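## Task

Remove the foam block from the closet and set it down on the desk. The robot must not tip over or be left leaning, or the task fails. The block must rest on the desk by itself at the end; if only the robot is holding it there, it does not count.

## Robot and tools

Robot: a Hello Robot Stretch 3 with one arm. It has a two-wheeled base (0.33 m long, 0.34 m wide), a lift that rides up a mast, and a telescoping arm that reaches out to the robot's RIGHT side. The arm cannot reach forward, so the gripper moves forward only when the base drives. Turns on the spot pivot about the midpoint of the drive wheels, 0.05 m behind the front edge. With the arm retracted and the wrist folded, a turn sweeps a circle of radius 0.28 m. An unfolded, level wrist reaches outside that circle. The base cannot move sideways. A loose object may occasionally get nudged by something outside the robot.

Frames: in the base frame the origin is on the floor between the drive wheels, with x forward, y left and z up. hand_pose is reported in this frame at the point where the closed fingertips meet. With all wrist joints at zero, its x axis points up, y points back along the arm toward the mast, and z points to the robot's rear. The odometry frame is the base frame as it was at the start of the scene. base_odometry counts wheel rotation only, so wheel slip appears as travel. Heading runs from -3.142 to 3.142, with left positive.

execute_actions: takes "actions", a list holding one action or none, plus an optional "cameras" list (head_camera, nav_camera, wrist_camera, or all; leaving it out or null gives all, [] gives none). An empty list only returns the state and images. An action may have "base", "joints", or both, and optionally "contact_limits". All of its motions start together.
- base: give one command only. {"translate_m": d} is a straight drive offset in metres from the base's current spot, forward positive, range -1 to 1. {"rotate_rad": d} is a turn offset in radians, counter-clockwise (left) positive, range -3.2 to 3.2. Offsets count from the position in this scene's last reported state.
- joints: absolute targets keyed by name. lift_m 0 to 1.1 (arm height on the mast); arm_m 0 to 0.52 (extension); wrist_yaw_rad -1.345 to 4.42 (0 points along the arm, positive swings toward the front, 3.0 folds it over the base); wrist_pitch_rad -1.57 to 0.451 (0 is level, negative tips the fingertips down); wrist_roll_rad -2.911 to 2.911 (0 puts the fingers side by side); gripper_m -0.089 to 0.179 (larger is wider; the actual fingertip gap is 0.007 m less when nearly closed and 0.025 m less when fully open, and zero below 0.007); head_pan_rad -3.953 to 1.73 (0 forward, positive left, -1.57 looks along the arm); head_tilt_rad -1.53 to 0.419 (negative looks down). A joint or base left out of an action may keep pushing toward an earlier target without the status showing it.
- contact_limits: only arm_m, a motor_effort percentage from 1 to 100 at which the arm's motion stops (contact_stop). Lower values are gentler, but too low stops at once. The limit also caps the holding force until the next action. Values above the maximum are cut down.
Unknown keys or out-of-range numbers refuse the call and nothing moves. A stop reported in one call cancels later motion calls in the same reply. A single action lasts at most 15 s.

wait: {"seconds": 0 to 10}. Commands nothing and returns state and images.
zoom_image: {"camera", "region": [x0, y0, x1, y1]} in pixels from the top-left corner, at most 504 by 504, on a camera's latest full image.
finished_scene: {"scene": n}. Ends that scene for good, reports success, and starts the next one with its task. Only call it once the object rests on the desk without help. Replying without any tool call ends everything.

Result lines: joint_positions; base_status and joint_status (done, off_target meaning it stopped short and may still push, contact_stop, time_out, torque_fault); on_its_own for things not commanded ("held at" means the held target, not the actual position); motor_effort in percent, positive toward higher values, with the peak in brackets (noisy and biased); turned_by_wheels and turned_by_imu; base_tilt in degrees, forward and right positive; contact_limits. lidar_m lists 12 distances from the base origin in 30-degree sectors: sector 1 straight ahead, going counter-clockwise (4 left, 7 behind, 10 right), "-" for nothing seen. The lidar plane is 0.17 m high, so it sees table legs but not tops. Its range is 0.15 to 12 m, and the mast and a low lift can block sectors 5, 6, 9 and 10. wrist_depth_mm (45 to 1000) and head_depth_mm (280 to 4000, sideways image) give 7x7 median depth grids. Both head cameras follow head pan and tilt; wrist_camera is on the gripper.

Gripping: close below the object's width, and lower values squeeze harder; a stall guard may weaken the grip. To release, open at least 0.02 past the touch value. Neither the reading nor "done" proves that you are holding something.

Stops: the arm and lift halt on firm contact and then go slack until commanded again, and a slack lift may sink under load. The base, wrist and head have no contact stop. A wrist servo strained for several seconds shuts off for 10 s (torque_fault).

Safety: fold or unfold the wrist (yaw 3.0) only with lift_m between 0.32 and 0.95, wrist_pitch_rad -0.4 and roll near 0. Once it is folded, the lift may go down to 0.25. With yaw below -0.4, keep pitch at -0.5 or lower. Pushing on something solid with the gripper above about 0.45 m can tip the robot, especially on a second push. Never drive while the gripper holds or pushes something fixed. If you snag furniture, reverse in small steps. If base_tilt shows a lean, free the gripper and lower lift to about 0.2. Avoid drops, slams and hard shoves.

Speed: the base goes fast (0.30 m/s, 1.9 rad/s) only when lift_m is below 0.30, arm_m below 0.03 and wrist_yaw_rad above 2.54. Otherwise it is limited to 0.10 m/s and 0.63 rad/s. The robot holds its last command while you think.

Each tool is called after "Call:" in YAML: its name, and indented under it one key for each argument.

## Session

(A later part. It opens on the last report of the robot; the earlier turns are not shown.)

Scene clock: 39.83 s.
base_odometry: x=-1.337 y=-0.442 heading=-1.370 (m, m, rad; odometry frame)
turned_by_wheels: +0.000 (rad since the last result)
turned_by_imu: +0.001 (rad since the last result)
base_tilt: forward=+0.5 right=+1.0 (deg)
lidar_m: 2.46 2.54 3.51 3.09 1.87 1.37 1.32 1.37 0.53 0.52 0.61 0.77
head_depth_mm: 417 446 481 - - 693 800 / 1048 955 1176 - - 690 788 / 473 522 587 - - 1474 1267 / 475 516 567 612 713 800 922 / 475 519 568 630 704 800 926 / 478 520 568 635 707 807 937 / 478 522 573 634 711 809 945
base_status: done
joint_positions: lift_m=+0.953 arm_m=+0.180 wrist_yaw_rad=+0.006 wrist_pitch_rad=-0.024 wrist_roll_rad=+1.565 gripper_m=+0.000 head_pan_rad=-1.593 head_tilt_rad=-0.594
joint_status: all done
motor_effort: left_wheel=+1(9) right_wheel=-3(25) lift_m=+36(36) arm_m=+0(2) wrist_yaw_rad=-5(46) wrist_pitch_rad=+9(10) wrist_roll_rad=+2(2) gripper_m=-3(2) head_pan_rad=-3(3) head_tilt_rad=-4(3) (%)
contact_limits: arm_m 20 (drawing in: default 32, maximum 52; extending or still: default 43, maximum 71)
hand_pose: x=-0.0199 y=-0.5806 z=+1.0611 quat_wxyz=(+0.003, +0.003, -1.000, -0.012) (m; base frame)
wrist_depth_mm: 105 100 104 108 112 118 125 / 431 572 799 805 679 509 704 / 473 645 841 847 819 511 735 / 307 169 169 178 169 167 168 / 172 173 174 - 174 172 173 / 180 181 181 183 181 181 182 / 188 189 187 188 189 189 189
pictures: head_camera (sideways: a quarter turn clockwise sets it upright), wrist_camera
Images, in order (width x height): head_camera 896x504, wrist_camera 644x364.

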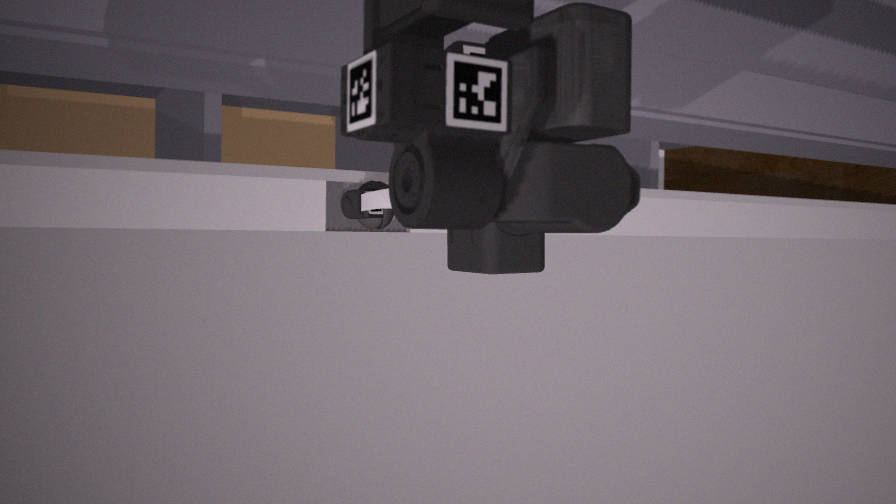

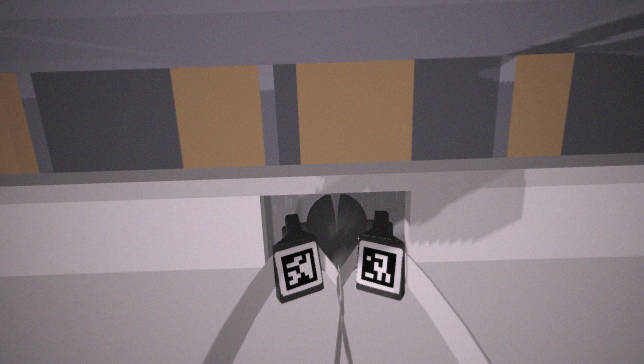

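Call:
execute_actions:
  actions:
    - {"base": {"translate_m": 0.25}, "joints": {"arm_m": 0.18, "head_pan_rad": -1.85}, "contact_limits": {"arm_m": 20}}

Scene clock: 43.80 s.
base_odometry: x=-1.287 y=-0.687 heading=-1.370 (m, m, rad; odometry frame)
turned_by_wheels: +0.000 (rad since the last result)
turned_by_imu: +0.001 (rad since the last result)
base_tilt: forward=+0.5 right=+1.0 (deg)
lidar_m: 2.21 2.29 3.15 3.51 2.21 1.62 1.56 0.75 0.63 0.59 0.58 0.77
head_depth_mm: 806 838 857 710 - - 926 / 990 976 1089 - - 1385 1056 / 1114 1106 1281 - 1194 1540 1322 / 1091 1109 1268 - - 1575 1332 / 1067 962 1230 - - 828 928 / 469 512 555 - 693 769 884 / 461 499 543 595 665 743 850
base_status: done
joint_positions: lift_m=+0.953 arm_m=+0.180 wrist_yaw_rad=-0.010 wrist_pitch_rad=-0.024 wrist_roll_rad=+1.565 gripper_m=+0.000 head_pan_rad=-1.843 head_tilt_rad=-0.594
joint_status: all done
motor_effort: left_wheel=-2(8) right_wheel=+5(26) lift_m=+36(36) arm_m=+0(0) wrist_yaw_rad=+10(47) wrist_pitch_rad=+10(10) wrist_roll_rad=+2(2) gripper_m=-2(2) head_pan_rad=-2(15) head_tilt_rad=-4(4) (%)
contact_limits: arm_m 20 (drawing in: default 32, maximum 52; extending or still: default 43, maximum 71)
hand_pose: x=-0.0240 y=-0.5805 z=+1.0611 quat_wxyz=(+0.003, -0.005, -1.000, -0.012) (m; base frame)
wrist_depth_mm: 451 655 774 771 751 496 708 / 454 644 795 809 823 502 722 / 474 629 861 815 797 470 695 / 168 170 168 180 168 168 166 / 173 173 173 - 174 173 174 / 180 180 181 182 182 180 182 / 187 187 187 187 187 187 187
pictures: head_camera (sideways: a quarter turn clockwise sets it upright), nav_camera (sideways: a quarter turn counterclockwise sets it upright), wrist_camera
Images, in order (width x height): head_camera 896x504, nav_camera 672x504, wrist_camera 644x364.

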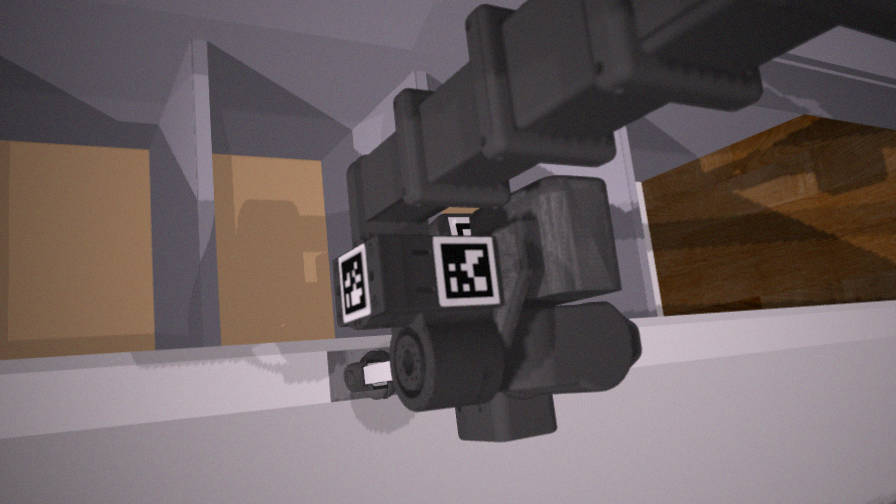

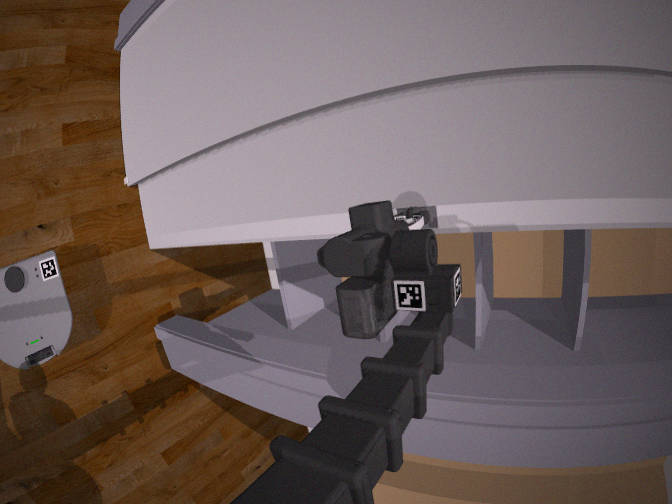

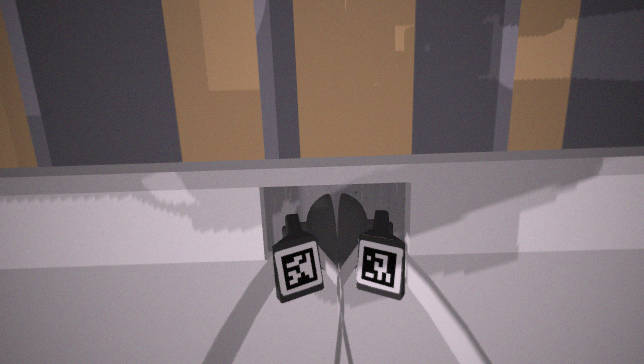

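Call:
execute_actions:
  actions:
    - {"joints": {"arm_m": 0.15}}
  cameras: []

Call:
execute_actions:
  actions:
    - {"base": {"translate_m": -0.2}, "joints": {"head_pan_rad": -1.25, "head_tilt_rad": -0.5, "wrist_yaw_rad": 0.0}}

Scene clock: 45.37 s.
base_odometry: x=-1.287 y=-0.687 heading=-1.370 (m, m, rad; odometry frame)
turned_by_wheels: +0.000 (rad since the last result)
turned_by_imu: +0.001 (rad since the last result)
base_tilt: forward=+0.5 right=+1.0 (deg)
lidar_m: 2.20 2.30 3.14 3.52 2.21 1.62 1.57 0.74 0.63 0.58 0.58 0.77
head_depth_mm: 804 837 858 706 - - 928 / 989 969 1094 - - 1355 1068 / 1113 1108 1277 - - 1530 1321 / 1090 1110 1263 - - 1549 1319 / 1071 952 1235 - - 826 918 / 468 508 551 593 697 767 876 / 458 496 542 591 663 741 845
base_status: not commanded
joint_positions: lift_m=+0.953 arm_m=+0.150 wrist_yaw_rad=-0.003 wrist_pitch_rad=-0.024 wrist_roll_rad=+1.565 gripper_m=+0.000 head_pan_rad=-1.843 head_tilt_rad=-0.594
joint_status: all done
motor_effort: left_wheel=+0(3) right_wheel=+0(4) lift_m=+36(36) arm_m=-4(3) wrist_yaw_rad=+3(10) wrist_pitch_rad=+10(10) wrist_roll_rad=+2(2) gripper_m=-2(3) head_pan_rad=-2(2) head_tilt_rad=-4(3) (%)
hand_pose: x=-0.0220 y=-0.5508 z=+1.0611 quat_wxyz=(+0.003, -0.001, -1.000, -0.012) (m; base frame)
wrist_depth_mm: 477 650 806 783 783 508 720 / 499 656 821 813 801 815 732 / 841 648 830 865 711 505 653 / 196 193 195 206 196 194 194 / 202 203 202 - 202 201 201 / 210 210 210 211 211 209 210 / 220 218 218 219 218 217 218
pictures: none
No camera images: the call's "cameras" was empty. Leave "cameras" out to get every camera's image.

Scene clock: 48.60 s.
base_odometry: x=-1.327 y=-0.491 heading=-1.370 (m, m, rad; odometry frame)
turned_by_wheels: +0.000 (rad since the last result)
turned_by_imu: +0.001 (rad since the last result)
base_tilt: forward=+0.5 right=+1.0 (deg)
lidar_m: 2.41 2.49 3.43 3.08 1.95 1.42 1.37 1.42 0.54 0.61 0.61 0.77
head_depth_mm: 1033 1086 1187 1095 1347 1113 1406 / 1061 1116 1226 1090 1371 1188 1405 / 492 528 570 631 689 774 1302 / 511 548 592 641 703 776 872 / 529 569 614 671 740 821 921 / 548 591 644 701 760 839 932 / 548 586 629 678 752 843 963
base_status: done
joint_positions: lift_m=+0.953 arm_m=+0.150 wrist_yaw_rad=-0.003 wrist_pitch_rad=-0.024 wrist_roll_rad=+1.565 gripper_m=+0.000 head_pan_rad=-1.257 head_tilt_rad=-0.508
joint_status: all done
motor_effort: left_wheel=+0(3) right_wheel=+0(5) lift_m=+36(36) arm_m=-4(4) wrist_yaw_rad=+2(1) wrist_pitch_rad=+9(10) wrist_roll_rad=+2(2) gripper_m=-2(1) head_pan_rad=+2(24) head_tilt_rad=+3(14) (%)
hand_pose: x=-0.0220 y=-0.5508 z=+1.0611 quat_wxyz=(+0.003, -0.001, -1.000, -0.012) (m; base frame)
wrist_depth_mm: 478 578 651 689 620 505 696 / 499 645 832 830 788 825 708 / 851 648 846 853 803 857 726 / 874 631 916 889 851 869 716 / 904 624 939 - 739 941 740 / 997 622 945 985 663 949 738 / - 608 - 980 - 997 747
pictures: head_camera (sideways: a quarter turn clockwise sets it upright), nav_camera (sideways: a quarter turn counterclockwise sets it upright), wrist_camera
Images, in order (width x height): head_camera 896x504, nav_camera 672x504, wrist_camera 644x364.

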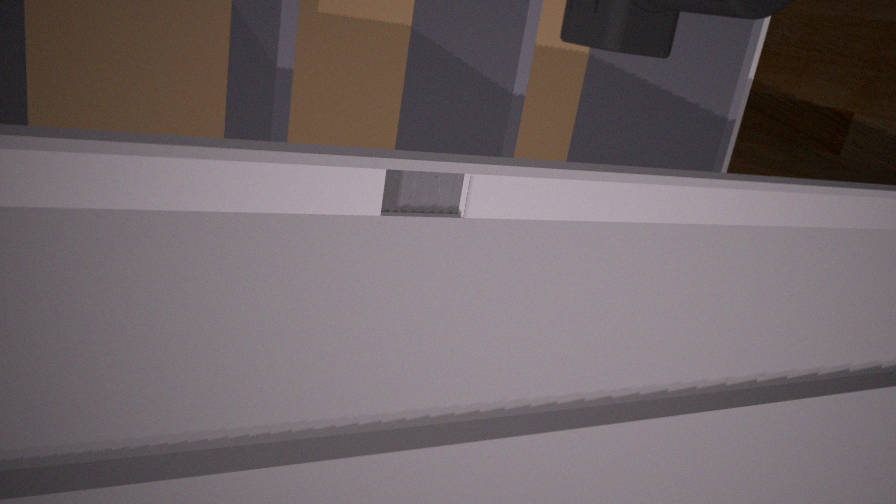

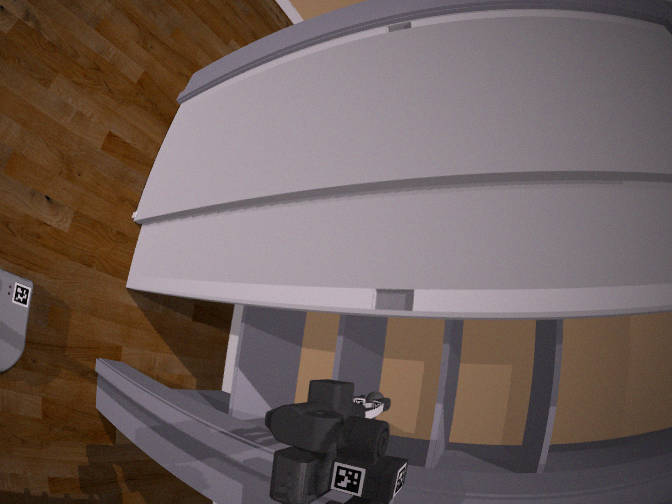

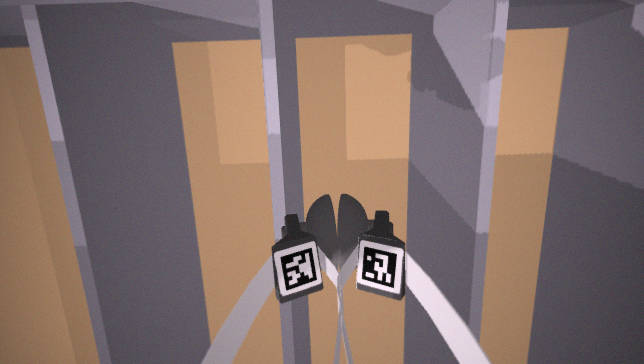

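Call:
execute_actions:
  actions:
    - {"joints": {"arm_m": 0.33, "wrist_yaw_rad": 0.65}, "contact_limits": {"arm_m": 15}}
  cameras: ["nav_camera", "wrist_camera"]

Scene clock: 53.80 s.
base_odometry: x=-1.327 y=-0.491 heading=-1.370 (m, m, rad; odometry frame)
turned_by_wheels: +0.000 (rad since the last result)
turned_by_imu: -0.015 (rad since the last result)
base_tilt: forward=+0.5 right=+1.0 (deg)
lidar_m: 2.41 2.49 3.38 3.08 1.96 1.42 1.37 1.41 0.54 0.58 0.61 0.76
head_depth_mm: 1032 1092 1175 1167 - 1119 1414 / 1063 1129 1217 1164 1331 1157 1405 / 495 531 579 634 704 1114 1349 / 506 543 586 638 694 763 853 / 522 562 609 662 727 803 907 / 542 585 635 690 757 830 919 / 552 588 631 678 736 830 936
base_status: not commanded
joint_positions: lift_m=+0.953 arm_m=+0.233 wrist_yaw_rad=+0.650 wrist_pitch_rad=-0.023 wrist_roll_rad=+1.566 gripper_m=+0.000 head_pan_rad=-1.256 head_tilt_rad=-0.504
joint_status: arm_m contact_stop (moved +0.083 of +0.180); the others done
on_its_own: arm_m is slack since a contact_stop, until your next command for it (your +0.330 is given up)
motor_effort: left_wheel=-1(6) right_wheel=+1(19) lift_m=+35(36) arm_m=+0(15) wrist_yaw_rad=+0(34) wrist_pitch_rad=+9(13) wrist_roll_rad=+2(2) gripper_m=-2(2) head_pan_rad=+2(3) head_tilt_rad=+2(4) (%)
contact_limits: arm_m 15 (drawing in: default 32, maximum 52; extending or still: default 43, maximum 71)
hand_pose: x=+0.1333 y=-0.5813 z=+1.0612 quat_wxyz=(+0.007, +0.319, -0.948, -0.010) (m; base frame)
wrist_depth_mm: 446 656 731 763 706 418 720 / 456 664 854 834 779 516 727 / 944 634 930 943 804 935 731 / - 631 - - 689 - 683 / 200 197 195 - 192 192 190 / 211 213 217 236 237 228 228 / 296 303 311 312 320 327 334
pictures: nav_camera (sideways: a quarter turn counterclockwise sets it upright), wrist_camera
Images, in order (width x height): nav_camera 672x504, wrist_camera 644x364.

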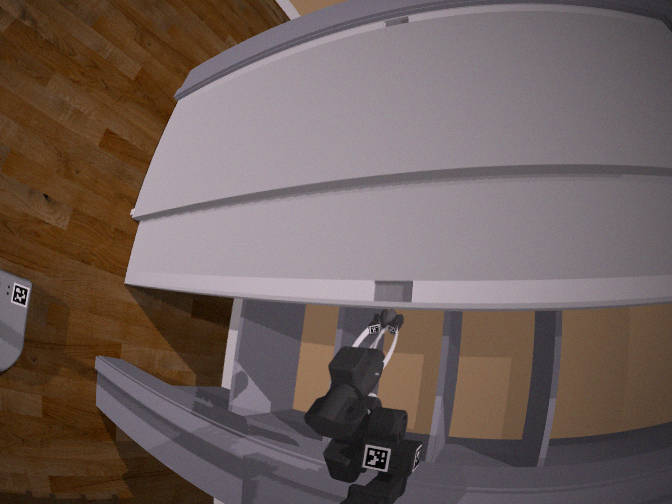

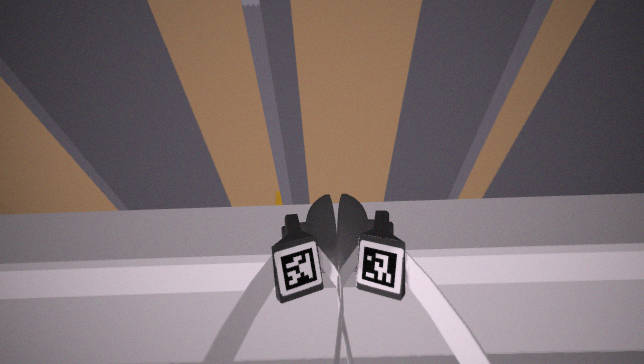

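Call:
execute_actions:
  actions:
    - {"base": {"rotate_rad": 0.015}, "joints": {"arm_m": 0.06, "wrist_yaw_rad": 0.0}}
  cameras: []

Call:
execute_actions:
  actions:
    - {"base": {"translate_m": 0.97}, "joints": {"head_pan_rad": -1.6, "head_tilt_rad": -0.6}}

Scene clock: 57.97 s.
base_odometry: x=-1.327 y=-0.491 heading=-1.355 (m, m, rad; odometry frame)
turned_by_wheels: +0.015 (rad since the last result)
turned_by_imu: +0.016 (rad since the last result)
base_tilt: forward=+0.5 right=+1.0 (deg)
lidar_m: 2.41 2.50 3.44 3.09 1.94 1.42 1.37 1.41 0.54 0.60 0.61 0.77
head_depth_mm: 1035 1097 1181 1103 1330 1218 1346 / 1070 1129 1229 1098 1384 1156 1412 / 491 529 571 633 698 779 1344 / 510 545 588 638 699 772 858 / 527 568 614 669 729 815 908 / 545 590 641 700 758 831 928 / 550 586 630 679 745 840 960
base_status: done
joint_positions: lift_m=+0.953 arm_m=+0.060 wrist_yaw_rad=+0.002 wrist_pitch_rad=-0.023 wrist_roll_rad=+1.566 gripper_m=+0.000 head_pan_rad=-1.256 head_tilt_rad=-0.504
joint_status: all done
motor_effort: left_wheel=-2(4) right_wheel=+2(6) lift_m=+35(35) arm_m=-4(4) wrist_yaw_rad=-2(4) wrist_pitch_rad=+10(9) wrist_roll_rad=+2(2) gripper_m=-1(2) head_pan_rad=+1(3) head_tilt_rad=+0(2) (%)
hand_pose: x=-0.0209 y=-0.4608 z=+1.0612 quat_wxyz=(+0.003, +0.001, -1.000, -0.012) (m; base frame)
wrist_depth_mm: 268 275 284 296 546 742 659 / 917 648 944 933 796 916 704 / 968 648 978 944 798 964 714 / 984 700 994 964 830 992 734 / - 724 - - 710 - 729 / - 724 - - 653 - 740 / 352 346 341 347 331 329 326
pictures: none
No camera images: the call's "cameras" was empty. Leave "cameras" out to get every camera's image.

Scene clock: 68.67 s.
base_odometry: x=-1.119 y=-1.439 heading=-1.355 (m, m, rad; odometry frame)
turned_by_wheels: +0.000 (rad since the last result)
turned_by_imu: +0.003 (rad since the last result)
base_tilt: forward=+0.5 right=+1.1 (deg)
lidar_m: 1.44 1.50 2.04 3.20 3.29 2.42 2.34 0.77 0.56 0.51 0.54 1.49
head_depth_mm: 428 466 512 556 - - - / 431 468 512 564 - - - / 431 469 515 560 - - - / 432 469 517 575 619 749 842 / 415 447 491 537 601 683 795 / 412 452 500 554 622 706 821 / 421 458 504 558 625 711 1265
base_status: done
joint_positions: lift_m=+0.953 arm_m=+0.060 wrist_yaw_rad=+0.002 wrist_pitch_rad=-0.023 wrist_roll_rad=+1.566 gripper_m=+0.000 head_pan_rad=-1.593 head_tilt_rad=-0.592
joint_status: all done
motor_effort: left_wheel=-3(2) right_wheel=+2(7) lift_m=+35(35) arm_m=-4(4) wrist_yaw_rad=-1(2) wrist_pitch_rad=+10(10) wrist_roll_rad=+2(2) gripper_m=-3(2) head_pan_rad=-3(19) head_tilt_rad=-5(14) (%)
hand_pose: x=-0.0209 y=-0.4608 z=+1.0612 quat_wxyz=(+0.003, +0.001, -1.000, -0.012) (m; base frame)
wrist_depth_mm: 217 216 215 215 215 216 215 / 225 225 222 224 223 224 223 / 230 232 230 228 232 230 231 / 239 240 239 241 242 239 239 / 251 249 249 - 250 250 249 / 256 256 252 238 239 242 243 / 236 233 233 236 234 235 236
pictures: head_camera (sideways: a quarter turn clockwise sets it upright), nav_camera (sideways: a quarter turn counterclockwise sets it upright), wrist_camera
Images, in order (width x height): head_camera 896x504, nav_camera 672x504, wrist_camera 644x364.

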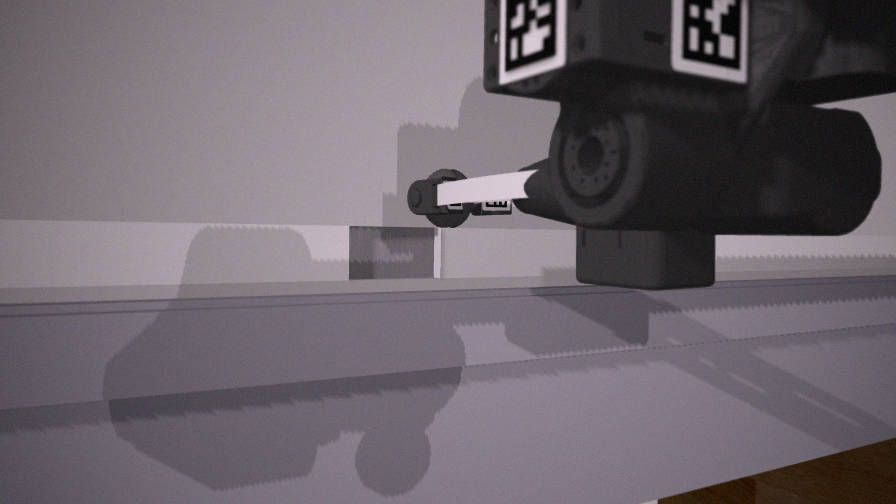

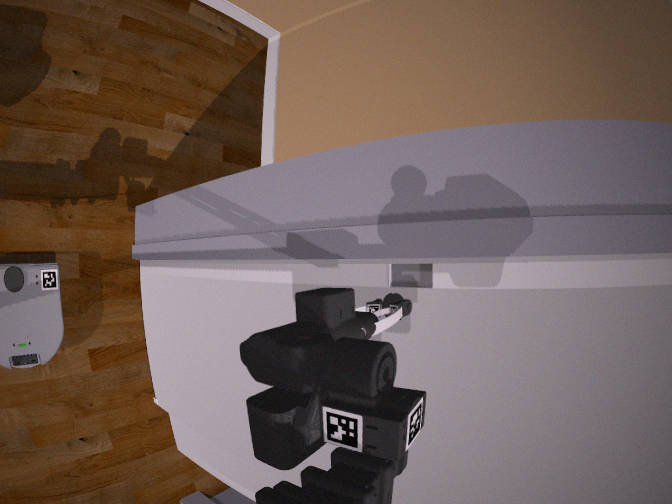

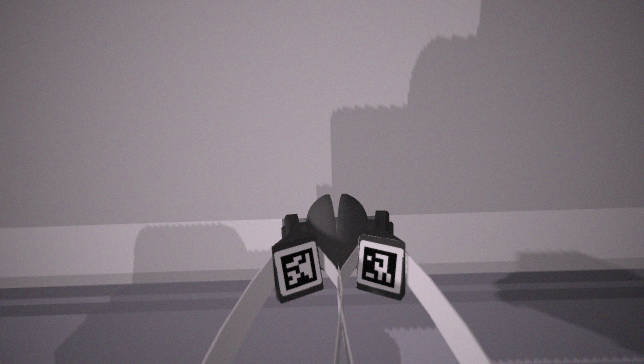

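Call:
execute_actions:
  actions:
    - {"base": {"translate_m": 0.04}, "joints": {"arm_m": 0.095}, "contact_limits": {"arm_m": 15}}
  cameras: ["head_camera", "wrist_camera"]

Scene clock: 70.37 s.
base_odometry: x=-1.111 y=-1.478 heading=-1.355 (m, m, rad; odometry frame)
turned_by_wheels: +0.000 (rad since the last result)
turned_by_imu: +0.000 (rad since the last result)
base_tilt: forward=+0.5 right=+1.0 (deg)
lidar_m: 1.40 1.45 1.98 3.21 3.20 2.47 2.37 0.77 0.56 0.51 0.54 1.45
head_depth_mm: 428 466 511 549 - - 852 / 430 469 512 557 - - 845 / 431 469 515 563 - - 842 / 416 453 498 553 - 700 802 / 411 447 494 544 620 702 814 / 419 458 501 554 622 706 820 / 422 458 503 556 646 1549 1326
base_status: done
joint_positions: lift_m=+0.953 arm_m=+0.095 wrist_yaw_rad=+0.002 wrist_pitch_rad=-0.023 wrist_roll_rad=+1.566 gripper_m=+0.000 head_pan_rad=-1.593 head_tilt_rad=-0.593
joint_status: all done
motor_effort: left_wheel=-2(3) right_wheel=+2(6) lift_m=+35(35) arm_m=+4(6) wrist_yaw_rad=-1(1) wrist_pitch_rad=+9(9) wrist_roll_rad=+2(2) gripper_m=-2(3) head_pan_rad=-3(3) head_tilt_rad=-3(4) (%)
contact_limits: arm_m 15 (drawing in: default 32, maximum 52; extending or still: default 43, maximum 71)
hand_pose: x=-0.0209 y=-0.4953 z=+1.0612 quat_wxyz=(+0.003, +0.001, -1.000, -0.012) (m; base frame)
wrist_depth_mm: 184 184 183 184 183 184 184 / 190 190 191 190 191 189 190 / 196 198 196 197 198 197 196 / 204 204 205 215 204 205 204 / 213 214 211 - 210 210 210 / 191 189 191 189 189 188 187 / 195 194 195 194 195 193 194
pictures: head_camera (sideways: a quarter turn clockwise sets it upright), wrist_camera
Images, in order (width x height): head_camera 896x504, wrist_camera 644x364.

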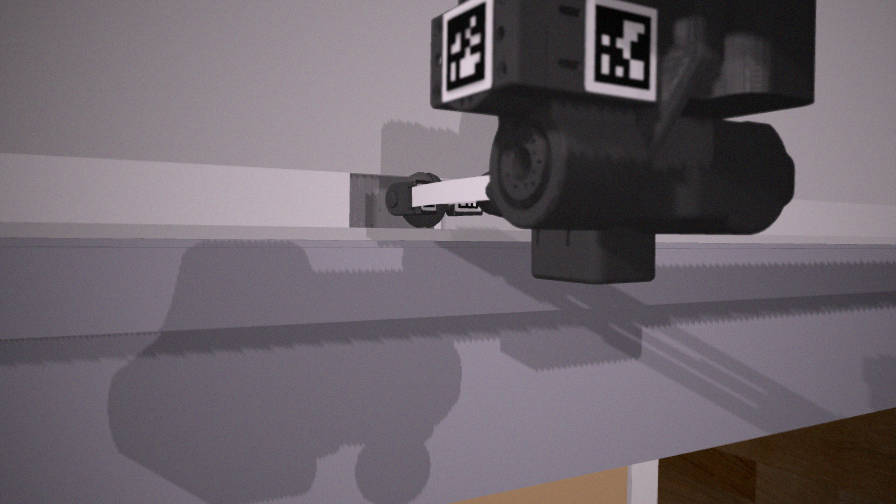

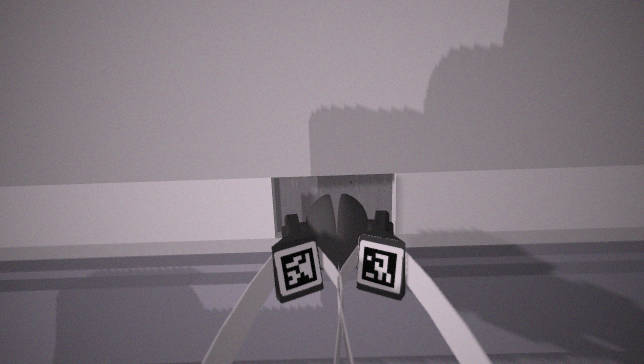

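Call:
execute_actions:
  actions:
    - {"joints": {"arm_m": 0.14}, "contact_limits": {"arm_m": 12}}
  cameras: ["wrist_camera"]

Scene clock: 71.80 s.
base_odometry: x=-1.111 y=-1.478 heading=-1.355 (m, m, rad; odometry frame)
turned_by_wheels: +0.000 (rad since the last result)
turned_by_imu: +0.000 (rad since the last result)
base_tilt: forward=+0.5 right=+1.0 (deg)
lidar_m: 1.40 1.46 1.99 3.20 3.20 2.47 2.37 0.77 0.56 0.51 0.54 1.45
head_depth_mm: 430 468 514 - - 747 831 / 432 470 514 - - 751 834 / 433 470 518 - - 756 840 / 416 454 498 544 621 699 806 / 411 448 494 546 618 705 816 / 420 458 502 556 622 707 821 / 421 459 503 559 646 1540 1329
base_status: not commanded
joint_positions: lift_m=+0.953 arm_m=+0.133 wrist_yaw_rad=+0.001 wrist_pitch_rad=-0.025 wrist_roll_rad=+1.566 gripper_m=+0.000 head_pan_rad=-1.593 head_tilt_rad=-0.594
joint_status: arm_m contact_stop (moved +0.038 of +0.045)
on_its_own: arm_m is slack since a contact_stop, until your next command for it (your +0.140 is given up)
motor_effort: left_wheel=-2(3) right_wheel=+3(3) lift_m=+35(35) arm_m=+0(11) wrist_yaw_rad=+0(3) wrist_pitch_rad=+10(10) wrist_roll_rad=+2(2) gripper_m=-2(3) head_pan_rad=-3(2) head_tilt_rad=-5(3) (%)
contact_limits: arm_m 12 (drawing in: default 32, maximum 52; extending or still: default 43, maximum 71)
hand_pose: x=-0.0211 y=-0.5335 z=+1.0608 quat_wxyz=(+0.003, +0.001, -1.000, -0.013) (m; base frame)
wrist_depth_mm: 150 150 150 149 151 151 150 / 155 155 156 156 155 155 156 / 160 161 160 162 160 162 161 / 167 168 166 166 167 167 167 / 173 173 173 - 175 174 174 / 177 179 175 162 162 167 163 / 153 152 152 152 152 150 150
pictures: wrist_camera
Images, in order (width x height): wrist_camera 644x364.

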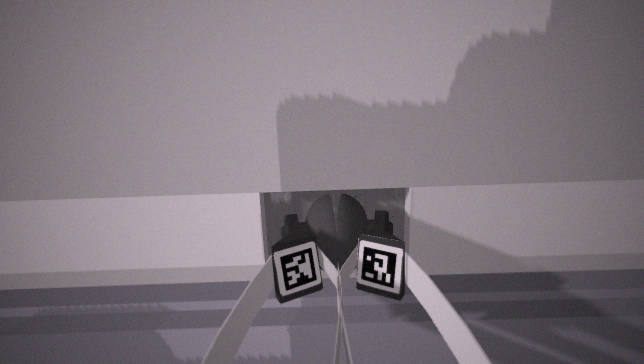

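Call:
execute_actions:
  actions:
    - {"base": {"translate_m": -0.2}, "joints": {"arm_m": 0.133, "head_pan_rad": -1.45, "head_tilt_rad": -0.4}, "contact_limits": {"arm_m": 20}}

Scene clock: 75.03 s.
base_odometry: x=-1.154 y=-1.282 heading=-1.355 (m, m, rad; odometry frame)
turned_by_wheels: +0.000 (rad since the last result)
turned_by_imu: +0.001 (rad since the last result)
base_tilt: forward=+0.5 right=+0.9 (deg)
lidar_m: 1.60 1.66 2.27 3.15 3.06 2.26 2.17 0.77 0.56 0.54 0.55 1.66
head_depth_mm: 425 448 476 505 531 - - / 434 460 483 514 548 - - / 1048 1142 1171 1267 1023 1244 1055 / 1065 1163 1189 1285 1080 1251 1436 / 908 1064 1000 1146 1024 1166 1230 / 509 526 542 561 579 619 663 / 439 465 493 530 573 623 685
base_status: done
joint_positions: lift_m=+0.953 arm_m=+0.133 wrist_yaw_rad=+0.007 wrist_pitch_rad=-0.025 wrist_roll_rad=+1.566 gripper_m=+0.000 head_pan_rad=-1.457 head_tilt_rad=-0.409
joint_status: all done
motor_effort: left_wheel=+0(6) right_wheel=-1(19) lift_m=+35(35) arm_m=+1(0) wrist_yaw_rad=-6(40) wrist_pitch_rad=+10(10) wrist_roll_rad=+2(2) gripper_m=-2(2) head_pan_rad=+2(11) head_tilt_rad=+4(21) (%)
contact_limits: arm_m 20 (drawing in: default 32, maximum 52; extending or still: default 43, maximum 71)
hand_pose: x=-0.0196 y=-0.5335 z=+1.0608 quat_wxyz=(+0.003, +0.004, -1.000, -0.013) (m; base frame)
wrist_depth_mm: 149 150 150 150 149 150 150 / 154 155 154 155 156 155 155 / 160 160 161 160 160 160 160 / 167 166 167 167 167 167 167 / 173 172 173 - 175 174 174 / 181 181 180 663 595 620 645 / 572 566 560 546 551 538 532
pictures: head_camera (sideways: a quarter turn clockwise sets it upright), nav_camera (sideways: a quarter turn counterclockwise sets it upright), wrist_camera
Images, in order (width x height): head_camera 896x504, nav_camera 672x504, wrist_camera 644x364.

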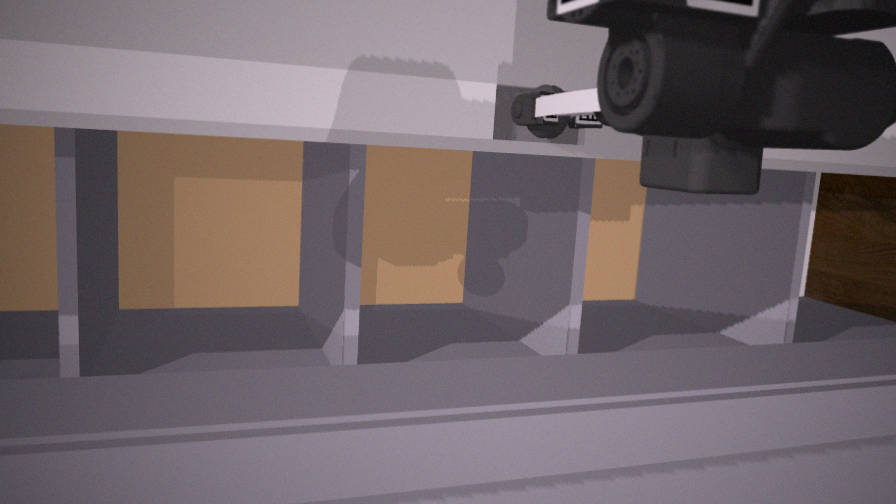

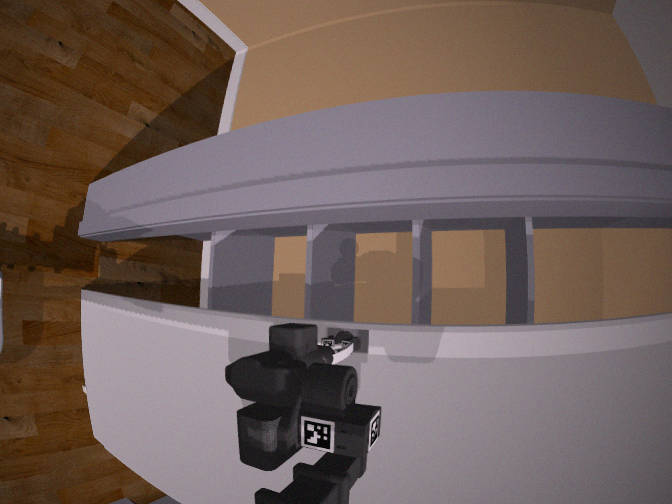

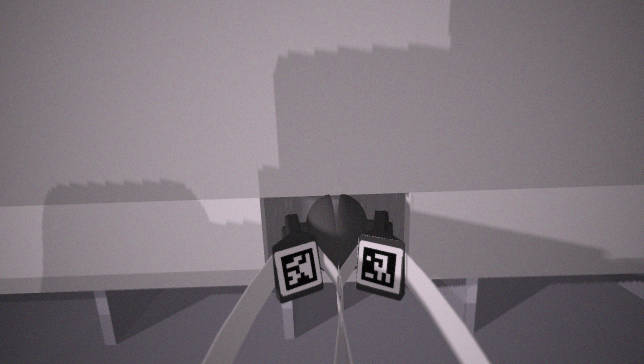

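Call:
execute_actions:
  actions:
    - {"joints": {"arm_m": 0.105}}
  cameras: []

Call:
execute_actions:
  actions:
    - {"base": {"translate_m": 0.065}}
  cameras: []

Call:
execute_actions:
  actions:
    - {"joints": {"arm_m": 0.21, "head_pan_rad": -1.7}, "contact_limits": {"arm_m": 15}}

Scene clock: 76.70 s.
base_odometry: x=-1.154 y=-1.282 heading=-1.355 (m, m, rad; odometry frame)
turned_by_wheels: +0.000 (rad since the last result)
turned_by_imu: +0.000 (rad since the last result)
base_tilt: forward=+0.4 right=+1.1 (deg)
lidar_m: 1.60 1.66 2.28 3.14 3.08 2.26 2.18 0.76 0.56 0.54 0.55 1.66
head_depth_mm: 424 447 473 501 533 - - / 432 457 482 510 546 - - / 1050 1130 1180 1262 1030 1291 1396 / 1067 1155 1184 1276 1072 1242 1446 / 908 1059 1004 1143 1024 1170 1227 / 510 529 545 561 580 620 663 / 439 465 493 531 573 624 682
base_status: not commanded
joint_positions: lift_m=+0.953 arm_m=+0.105 wrist_yaw_rad=+0.003 wrist_pitch_rad=-0.024 wrist_roll_rad=+1.566 gripper_m=+0.000 head_pan_rad=-1.457 head_tilt_rad=-0.409
joint_status: all done
motor_effort: left_wheel=-1(1) right_wheel=+2(1) lift_m=+35(35) arm_m=-4(4) wrist_yaw_rad=-2(6) wrist_pitch_rad=+10(10) wrist_roll_rad=+2(2) gripper_m=-3(2) head_pan_rad=+2(3) head_tilt_rad=+3(4) (%)
hand_pose: x=-0.0207 y=-0.5058 z=+1.0609 quat_wxyz=(+0.003, +0.001, -1.000, -0.012) (m; base frame)
wrist_depth_mm: 173 172 174 173 172 172 173 / 179 179 179 177 178 179 179 / 185 186 186 186 186 185 186 / 192 193 192 193 192 192 193 / 200 201 200 - 201 199 200 / 726 617 680 669 631 707 676 / 578 589 572 562 557 548 544
pictures: none
No camera images: the call's "cameras" was empty. Leave "cameras" out to get every camera's image.

Scene clock: 78.30 s.
base_odometry: x=-1.140 y=-1.346 heading=-1.355 (m, m, rad; odometry frame)
turned_by_wheels: +0.000 (rad since the last result)
turned_by_imu: +0.000 (rad since the last result)
base_tilt: forward=+0.5 right=+1.0 (deg)
lidar_m: 1.53 1.59 2.17 3.16 3.16 2.33 2.24 0.77 0.56 0.55 0.53 1.59
head_depth_mm: 748 463 483 508 544 - - / 1030 1112 1155 1234 1020 - - / 1049 1143 1180 1254 1083 1337 1451 / 1005 1149 1114 1270 1082 1246 1445 / 466 485 509 531 565 606 656 / 430 456 487 523 561 608 665 / 450 477 508 543 582 631 686
base_status: done
joint_positions: lift_m=+0.953 arm_m=+0.105 wrist_yaw_rad=+0.003 wrist_pitch_rad=-0.024 wrist_roll_rad=+1.566 gripper_m=+0.000 head_pan_rad=-1.457 head_tilt_rad=-0.409
joint_status: not commanded
motor_effort: left_wheel=-2(3) right_wheel=+2(6) lift_m=+35(35) arm_m=-4(4) wrist_yaw_rad=-3(3) wrist_pitch_rad=+10(10) wrist_roll_rad=+2(2) gripper_m=-2(2) head_pan_rad=+2(2) head_tilt_rad=+4(4) (%)
hand_pose: x=-0.0207 y=-0.5058 z=+1.0609 quat_wxyz=(+0.003, +0.001, -1.000, -0.012) (m; base frame)
wrist_depth_mm: 174 175 174 174 175 174 175 / 181 181 181 191 182 181 181 / 187 186 187 196 188 187 187 / 930 594 928 951 795 924 730 / 941 631 859 - 700 795 690 / 654 592 616 571 569 582 571 / 492 477 402 328 324 314 315
pictures: none
No camera images: the call's "cameras" was empty. Leave "cameras" out to get every camera's image.

Scene clock: 80.30 s.
base_odometry: x=-1.140 y=-1.346 heading=-1.355 (m, m, rad; odometry frame)
turned_by_wheels: +0.000 (rad since the last result)
turned_by_imu: +0.001 (rad since the last result)
base_tilt: forward=+0.4 right=+1.0 (deg)
lidar_m: 1.53 1.59 2.18 3.15 3.17 2.32 2.24 0.77 0.56 0.55 0.53 1.60
head_depth_mm: 450 475 505 538 - - 689 / 446 473 502 530 - 630 670 / 442 469 499 525 - 631 662 / 908 1133 1006 1256 - - 1084 / 1047 1139 1172 1252 1023 1208 1428 / 1045 1125 1173 1254 1020 1248 1084 / 907 1028 872 609 599 590 611
base_status: not commanded
joint_positions: lift_m=+0.953 arm_m=+0.210 wrist_yaw_rad=+0.002 wrist_pitch_rad=-0.024 wrist_roll_rad=+1.566 gripper_m=+0.000 head_pan_rad=-1.693 head_tilt_rad=-0.409
joint_status: all done
motor_effort: left_wheel=-2(2) right_wheel=+2(2) lift_m=+35(35) arm_m=+4(6) wrist_yaw_rad=-2(3) wrist_pitch_rad=+9(10) wrist_roll_rad=+2(2) gripper_m=-2(2) head_pan_rad=-2(15) head_tilt_rad=+3(4) (%)
contact_limits: arm_m 15 (drawing in: default 32, maximum 52; extending or still: default 43, maximum 71)
hand_pose: x=-0.0208 y=-0.6103 z=+1.0611 quat_wxyz=(+0.003, +0.001, -1.000, -0.012) (m; base frame)
wrist_depth_mm: - 78 78 78 78 78 78 / 81 81 92 92 91 82 81 / 84 84 94 95 95 84 84 / 87 87 93 97 97 88 87 / 456 525 730 90 573 478 691 / 485 585 616 564 570 522 571 / 464 486 478 459 450 456 454
pictures: head_camera (sideways: a quarter turn clockwise sets it upright), nav_camera (sideways: a quarter turn counterclockwise sets it upright), wrist_camera
Images, in order (width x height): head_camera 896x504, nav_camera 672x504, wrist_camera 644x364.

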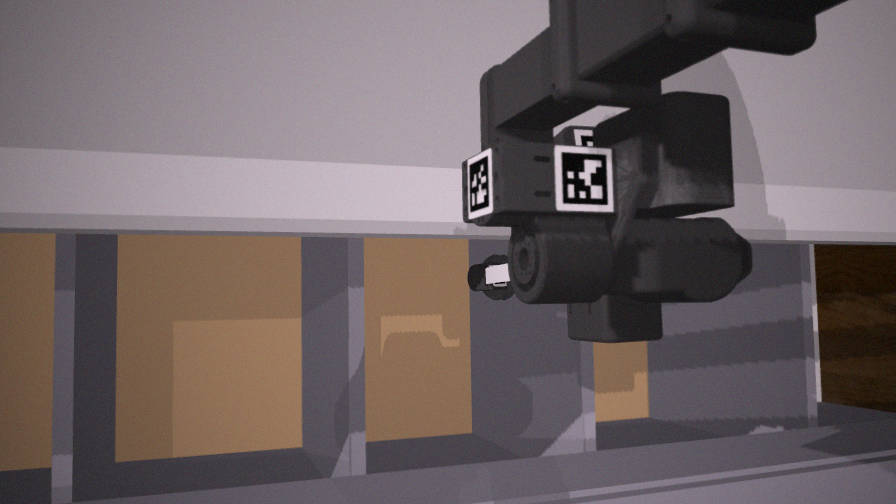

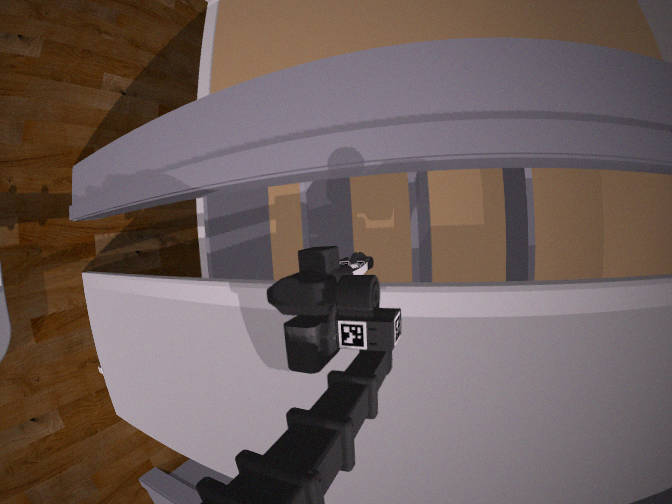

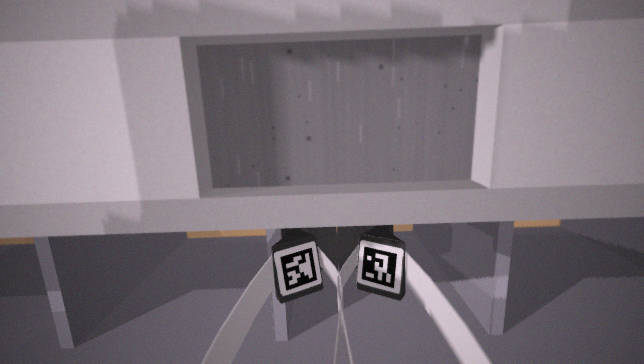

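Call:
execute_actions:
  actions:
    - {"base": {"translate_m": -0.17}, "joints": {"head_pan_rad": -1.6, "head_tilt_rad": -0.3}}

Scene clock: 83.30 s.
base_odometry: x=-1.176 y=-1.180 heading=-1.355 (m, m, rad; odometry frame)
turned_by_wheels: +0.000 (rad since the last result)
turned_by_imu: +0.001 (rad since the last result)
base_tilt: forward=+0.5 right=+1.0 (deg)
lidar_m: 1.70 1.76 2.42 3.13 2.91 2.14 2.07 0.77 0.56 0.54 0.60 1.77
head_depth_mm: 445 465 485 507 523 - 592 / 446 465 486 507 524 - 598 / 451 471 493 515 527 - 598 / 1103 1131 1191 1254 1205 - 1057 / 1101 1130 1206 1251 1135 1367 1095 / 1105 1135 1188 1264 1126 1366 1097 / 1097 1099 1186 1123 1126 1270 1094
base_status: done
joint_positions: lift_m=+0.953 arm_m=+0.210 wrist_yaw_rad=+0.003 wrist_pitch_rad=-0.023 wrist_roll_rad=+1.571 gripper_m=+0.000 head_pan_rad=-1.607 head_tilt_rad=-0.310
joint_status: all done
motor_effort: left_wheel=-2(13) right_wheel=+2(35) lift_m=+35(35) arm_m=+3(4) wrist_yaw_rad=-2(65) wrist_pitch_rad=+9(9) wrist_roll_rad=+0(2) gripper_m=-2(3) head_pan_rad=+3(9) head_tilt_rad=+5(14) (%)
hand_pose: x=-0.0206 y=-0.6104 z=+1.0611 quat_wxyz=(+0.001, +0.001, -1.000, -0.012) (m; base frame)
wrist_depth_mm: - 77 77 77 77 77 77 / - 79 79 79 79 79 79 / 82 82 93 93 93 83 82 / 86 85 96 97 97 86 85 / 89 89 98 99 98 89 89 / 471 92 92 93 91 447 683 / 710 604 726 687 701 666 687
pictures: head_camera (sideways: a quarter turn clockwise sets it upright), nav_camera (sideways: a quarter turn counterclockwise sets it upright), wrist_camera
Images, in order (width x height): head_camera 896x504, nav_camera 672x504, wrist_camera 644x364.

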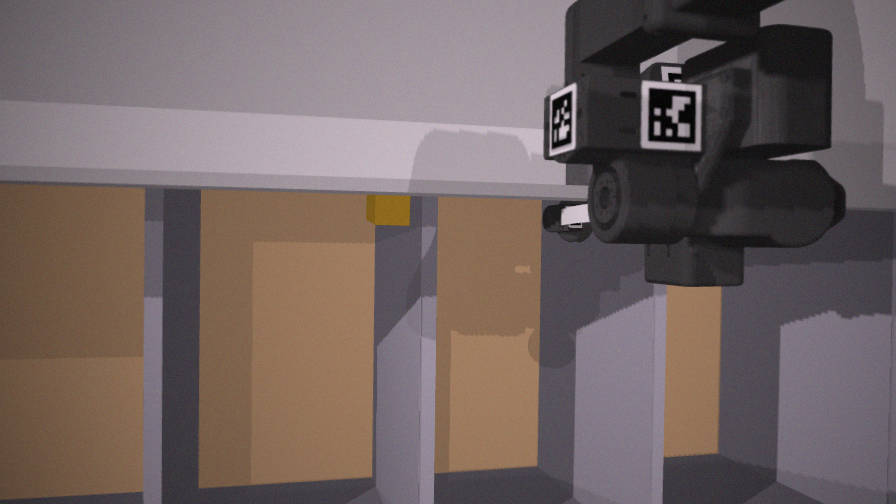

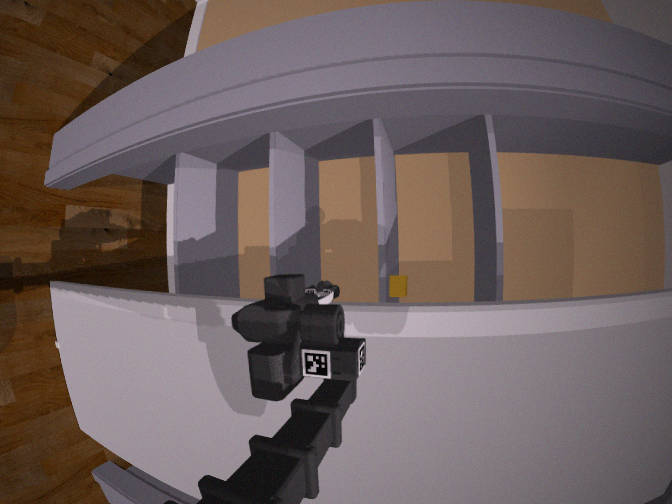

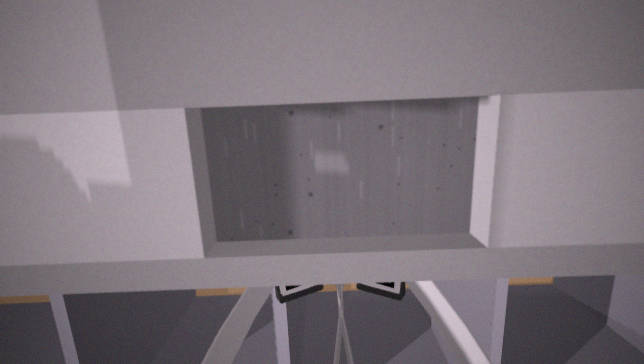

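Call:
execute_actions:
  actions:
    - {"base": {"translate_m": -0.19}, "joints": {"head_pan_rad": -1.45, "head_tilt_rad": -0.2}}
  cameras: ["head_camera", "nav_camera"]

Scene clock: 86.77 s.
base_odometry: x=-1.217 y=-0.994 heading=-1.353 (m, m, rad; odometry frame)
turned_by_wheels: +0.002 (rad since the last result)
turned_by_imu: +0.004 (rad since the last result)
base_tilt: forward=+0.9 right=+1.0 (deg)
lidar_m: 1.89 1.97 2.69 3.08 2.65 1.95 1.88 0.76 0.56 0.54 0.72 0.73
head_depth_mm: 448 460 470 481 494 - - / 1114 788 491 492 506 - - / 1133 1161 1192 1209 1255 994 1157 / 1155 1177 1209 1006 1267 999 1242 / 1175 1190 1233 1186 1294 1044 1239 / 1190 1221 1257 1273 1321 1038 1236 / 1171 1203 1228 1150 1242 1096 1199
base_status: done
joint_positions: lift_m=+0.953 arm_m=+0.210 wrist_yaw_rad=+0.097 wrist_pitch_rad=-0.023 wrist_roll_rad=+1.573 gripper_m=+0.000 head_pan_rad=-1.457 head_tilt_rad=-0.211
joint_status: all done
on_its_own: left_wheel is at rest, and its effort (+19) is outside its rest range (-18 to +18); right_wheel is at rest, and its effort (-46) is outside its rest range (-18 to +18); wrist_yaw_rad is at rest, and its effort (-91) is outside its rest range (-12 to +12)
motor_effort: left_wheel=+19(23) right_wheel=-46(52) lift_m=+35(35) arm_m=+3(3) wrist_yaw_rad=-91(100) wrist_pitch_rad=+10(9) wrist_roll_rad=-1(1) gripper_m=-3(2) head_pan_rad=+2(10) head_tilt_rad=+6(17) (%)
hand_pose: x=+0.0034 y=-0.6092 z=+1.0611 quat_wxyz=(+0.000, +0.048, -0.999, -0.012) (m; base frame)
wrist_depth_mm: - 70 70 70 70 70 71 / - 74 74 74 74 74 74 / - 78 77 89 89 78 78 / 82 82 93 94 94 84 83 / 87 87 98 99 99 88 87 / 92 92 94 94 93 93 93 / 863 611 858 818 795 838 752
pictures: head_camera (sideways: a quarter turn clockwise sets it upright), nav_camera (sideways: a quarter turn counterclockwise sets it upright)
Images, in order (width x height): head_camera 896x504, nav_camera 672x504.

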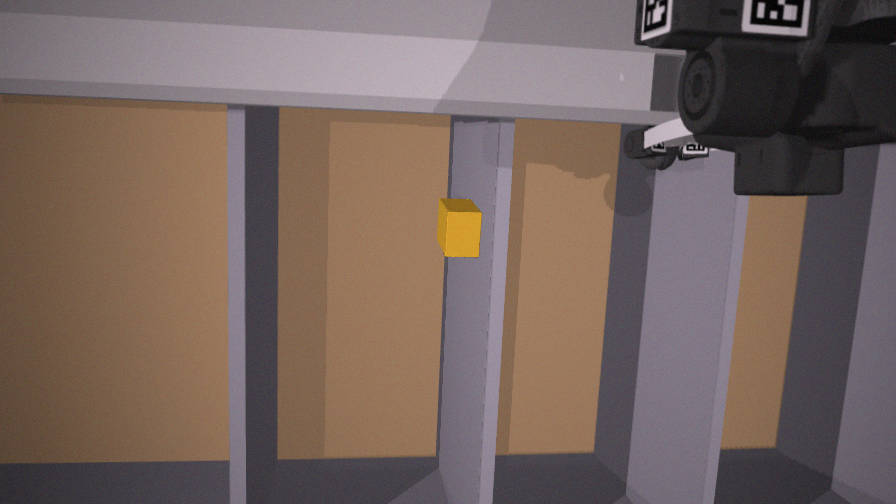

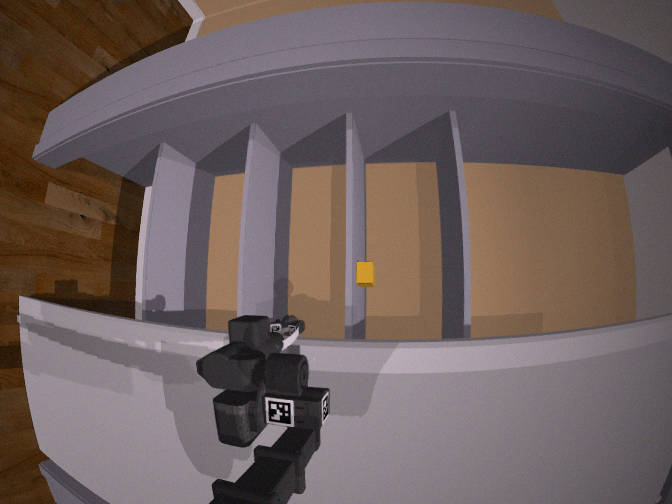

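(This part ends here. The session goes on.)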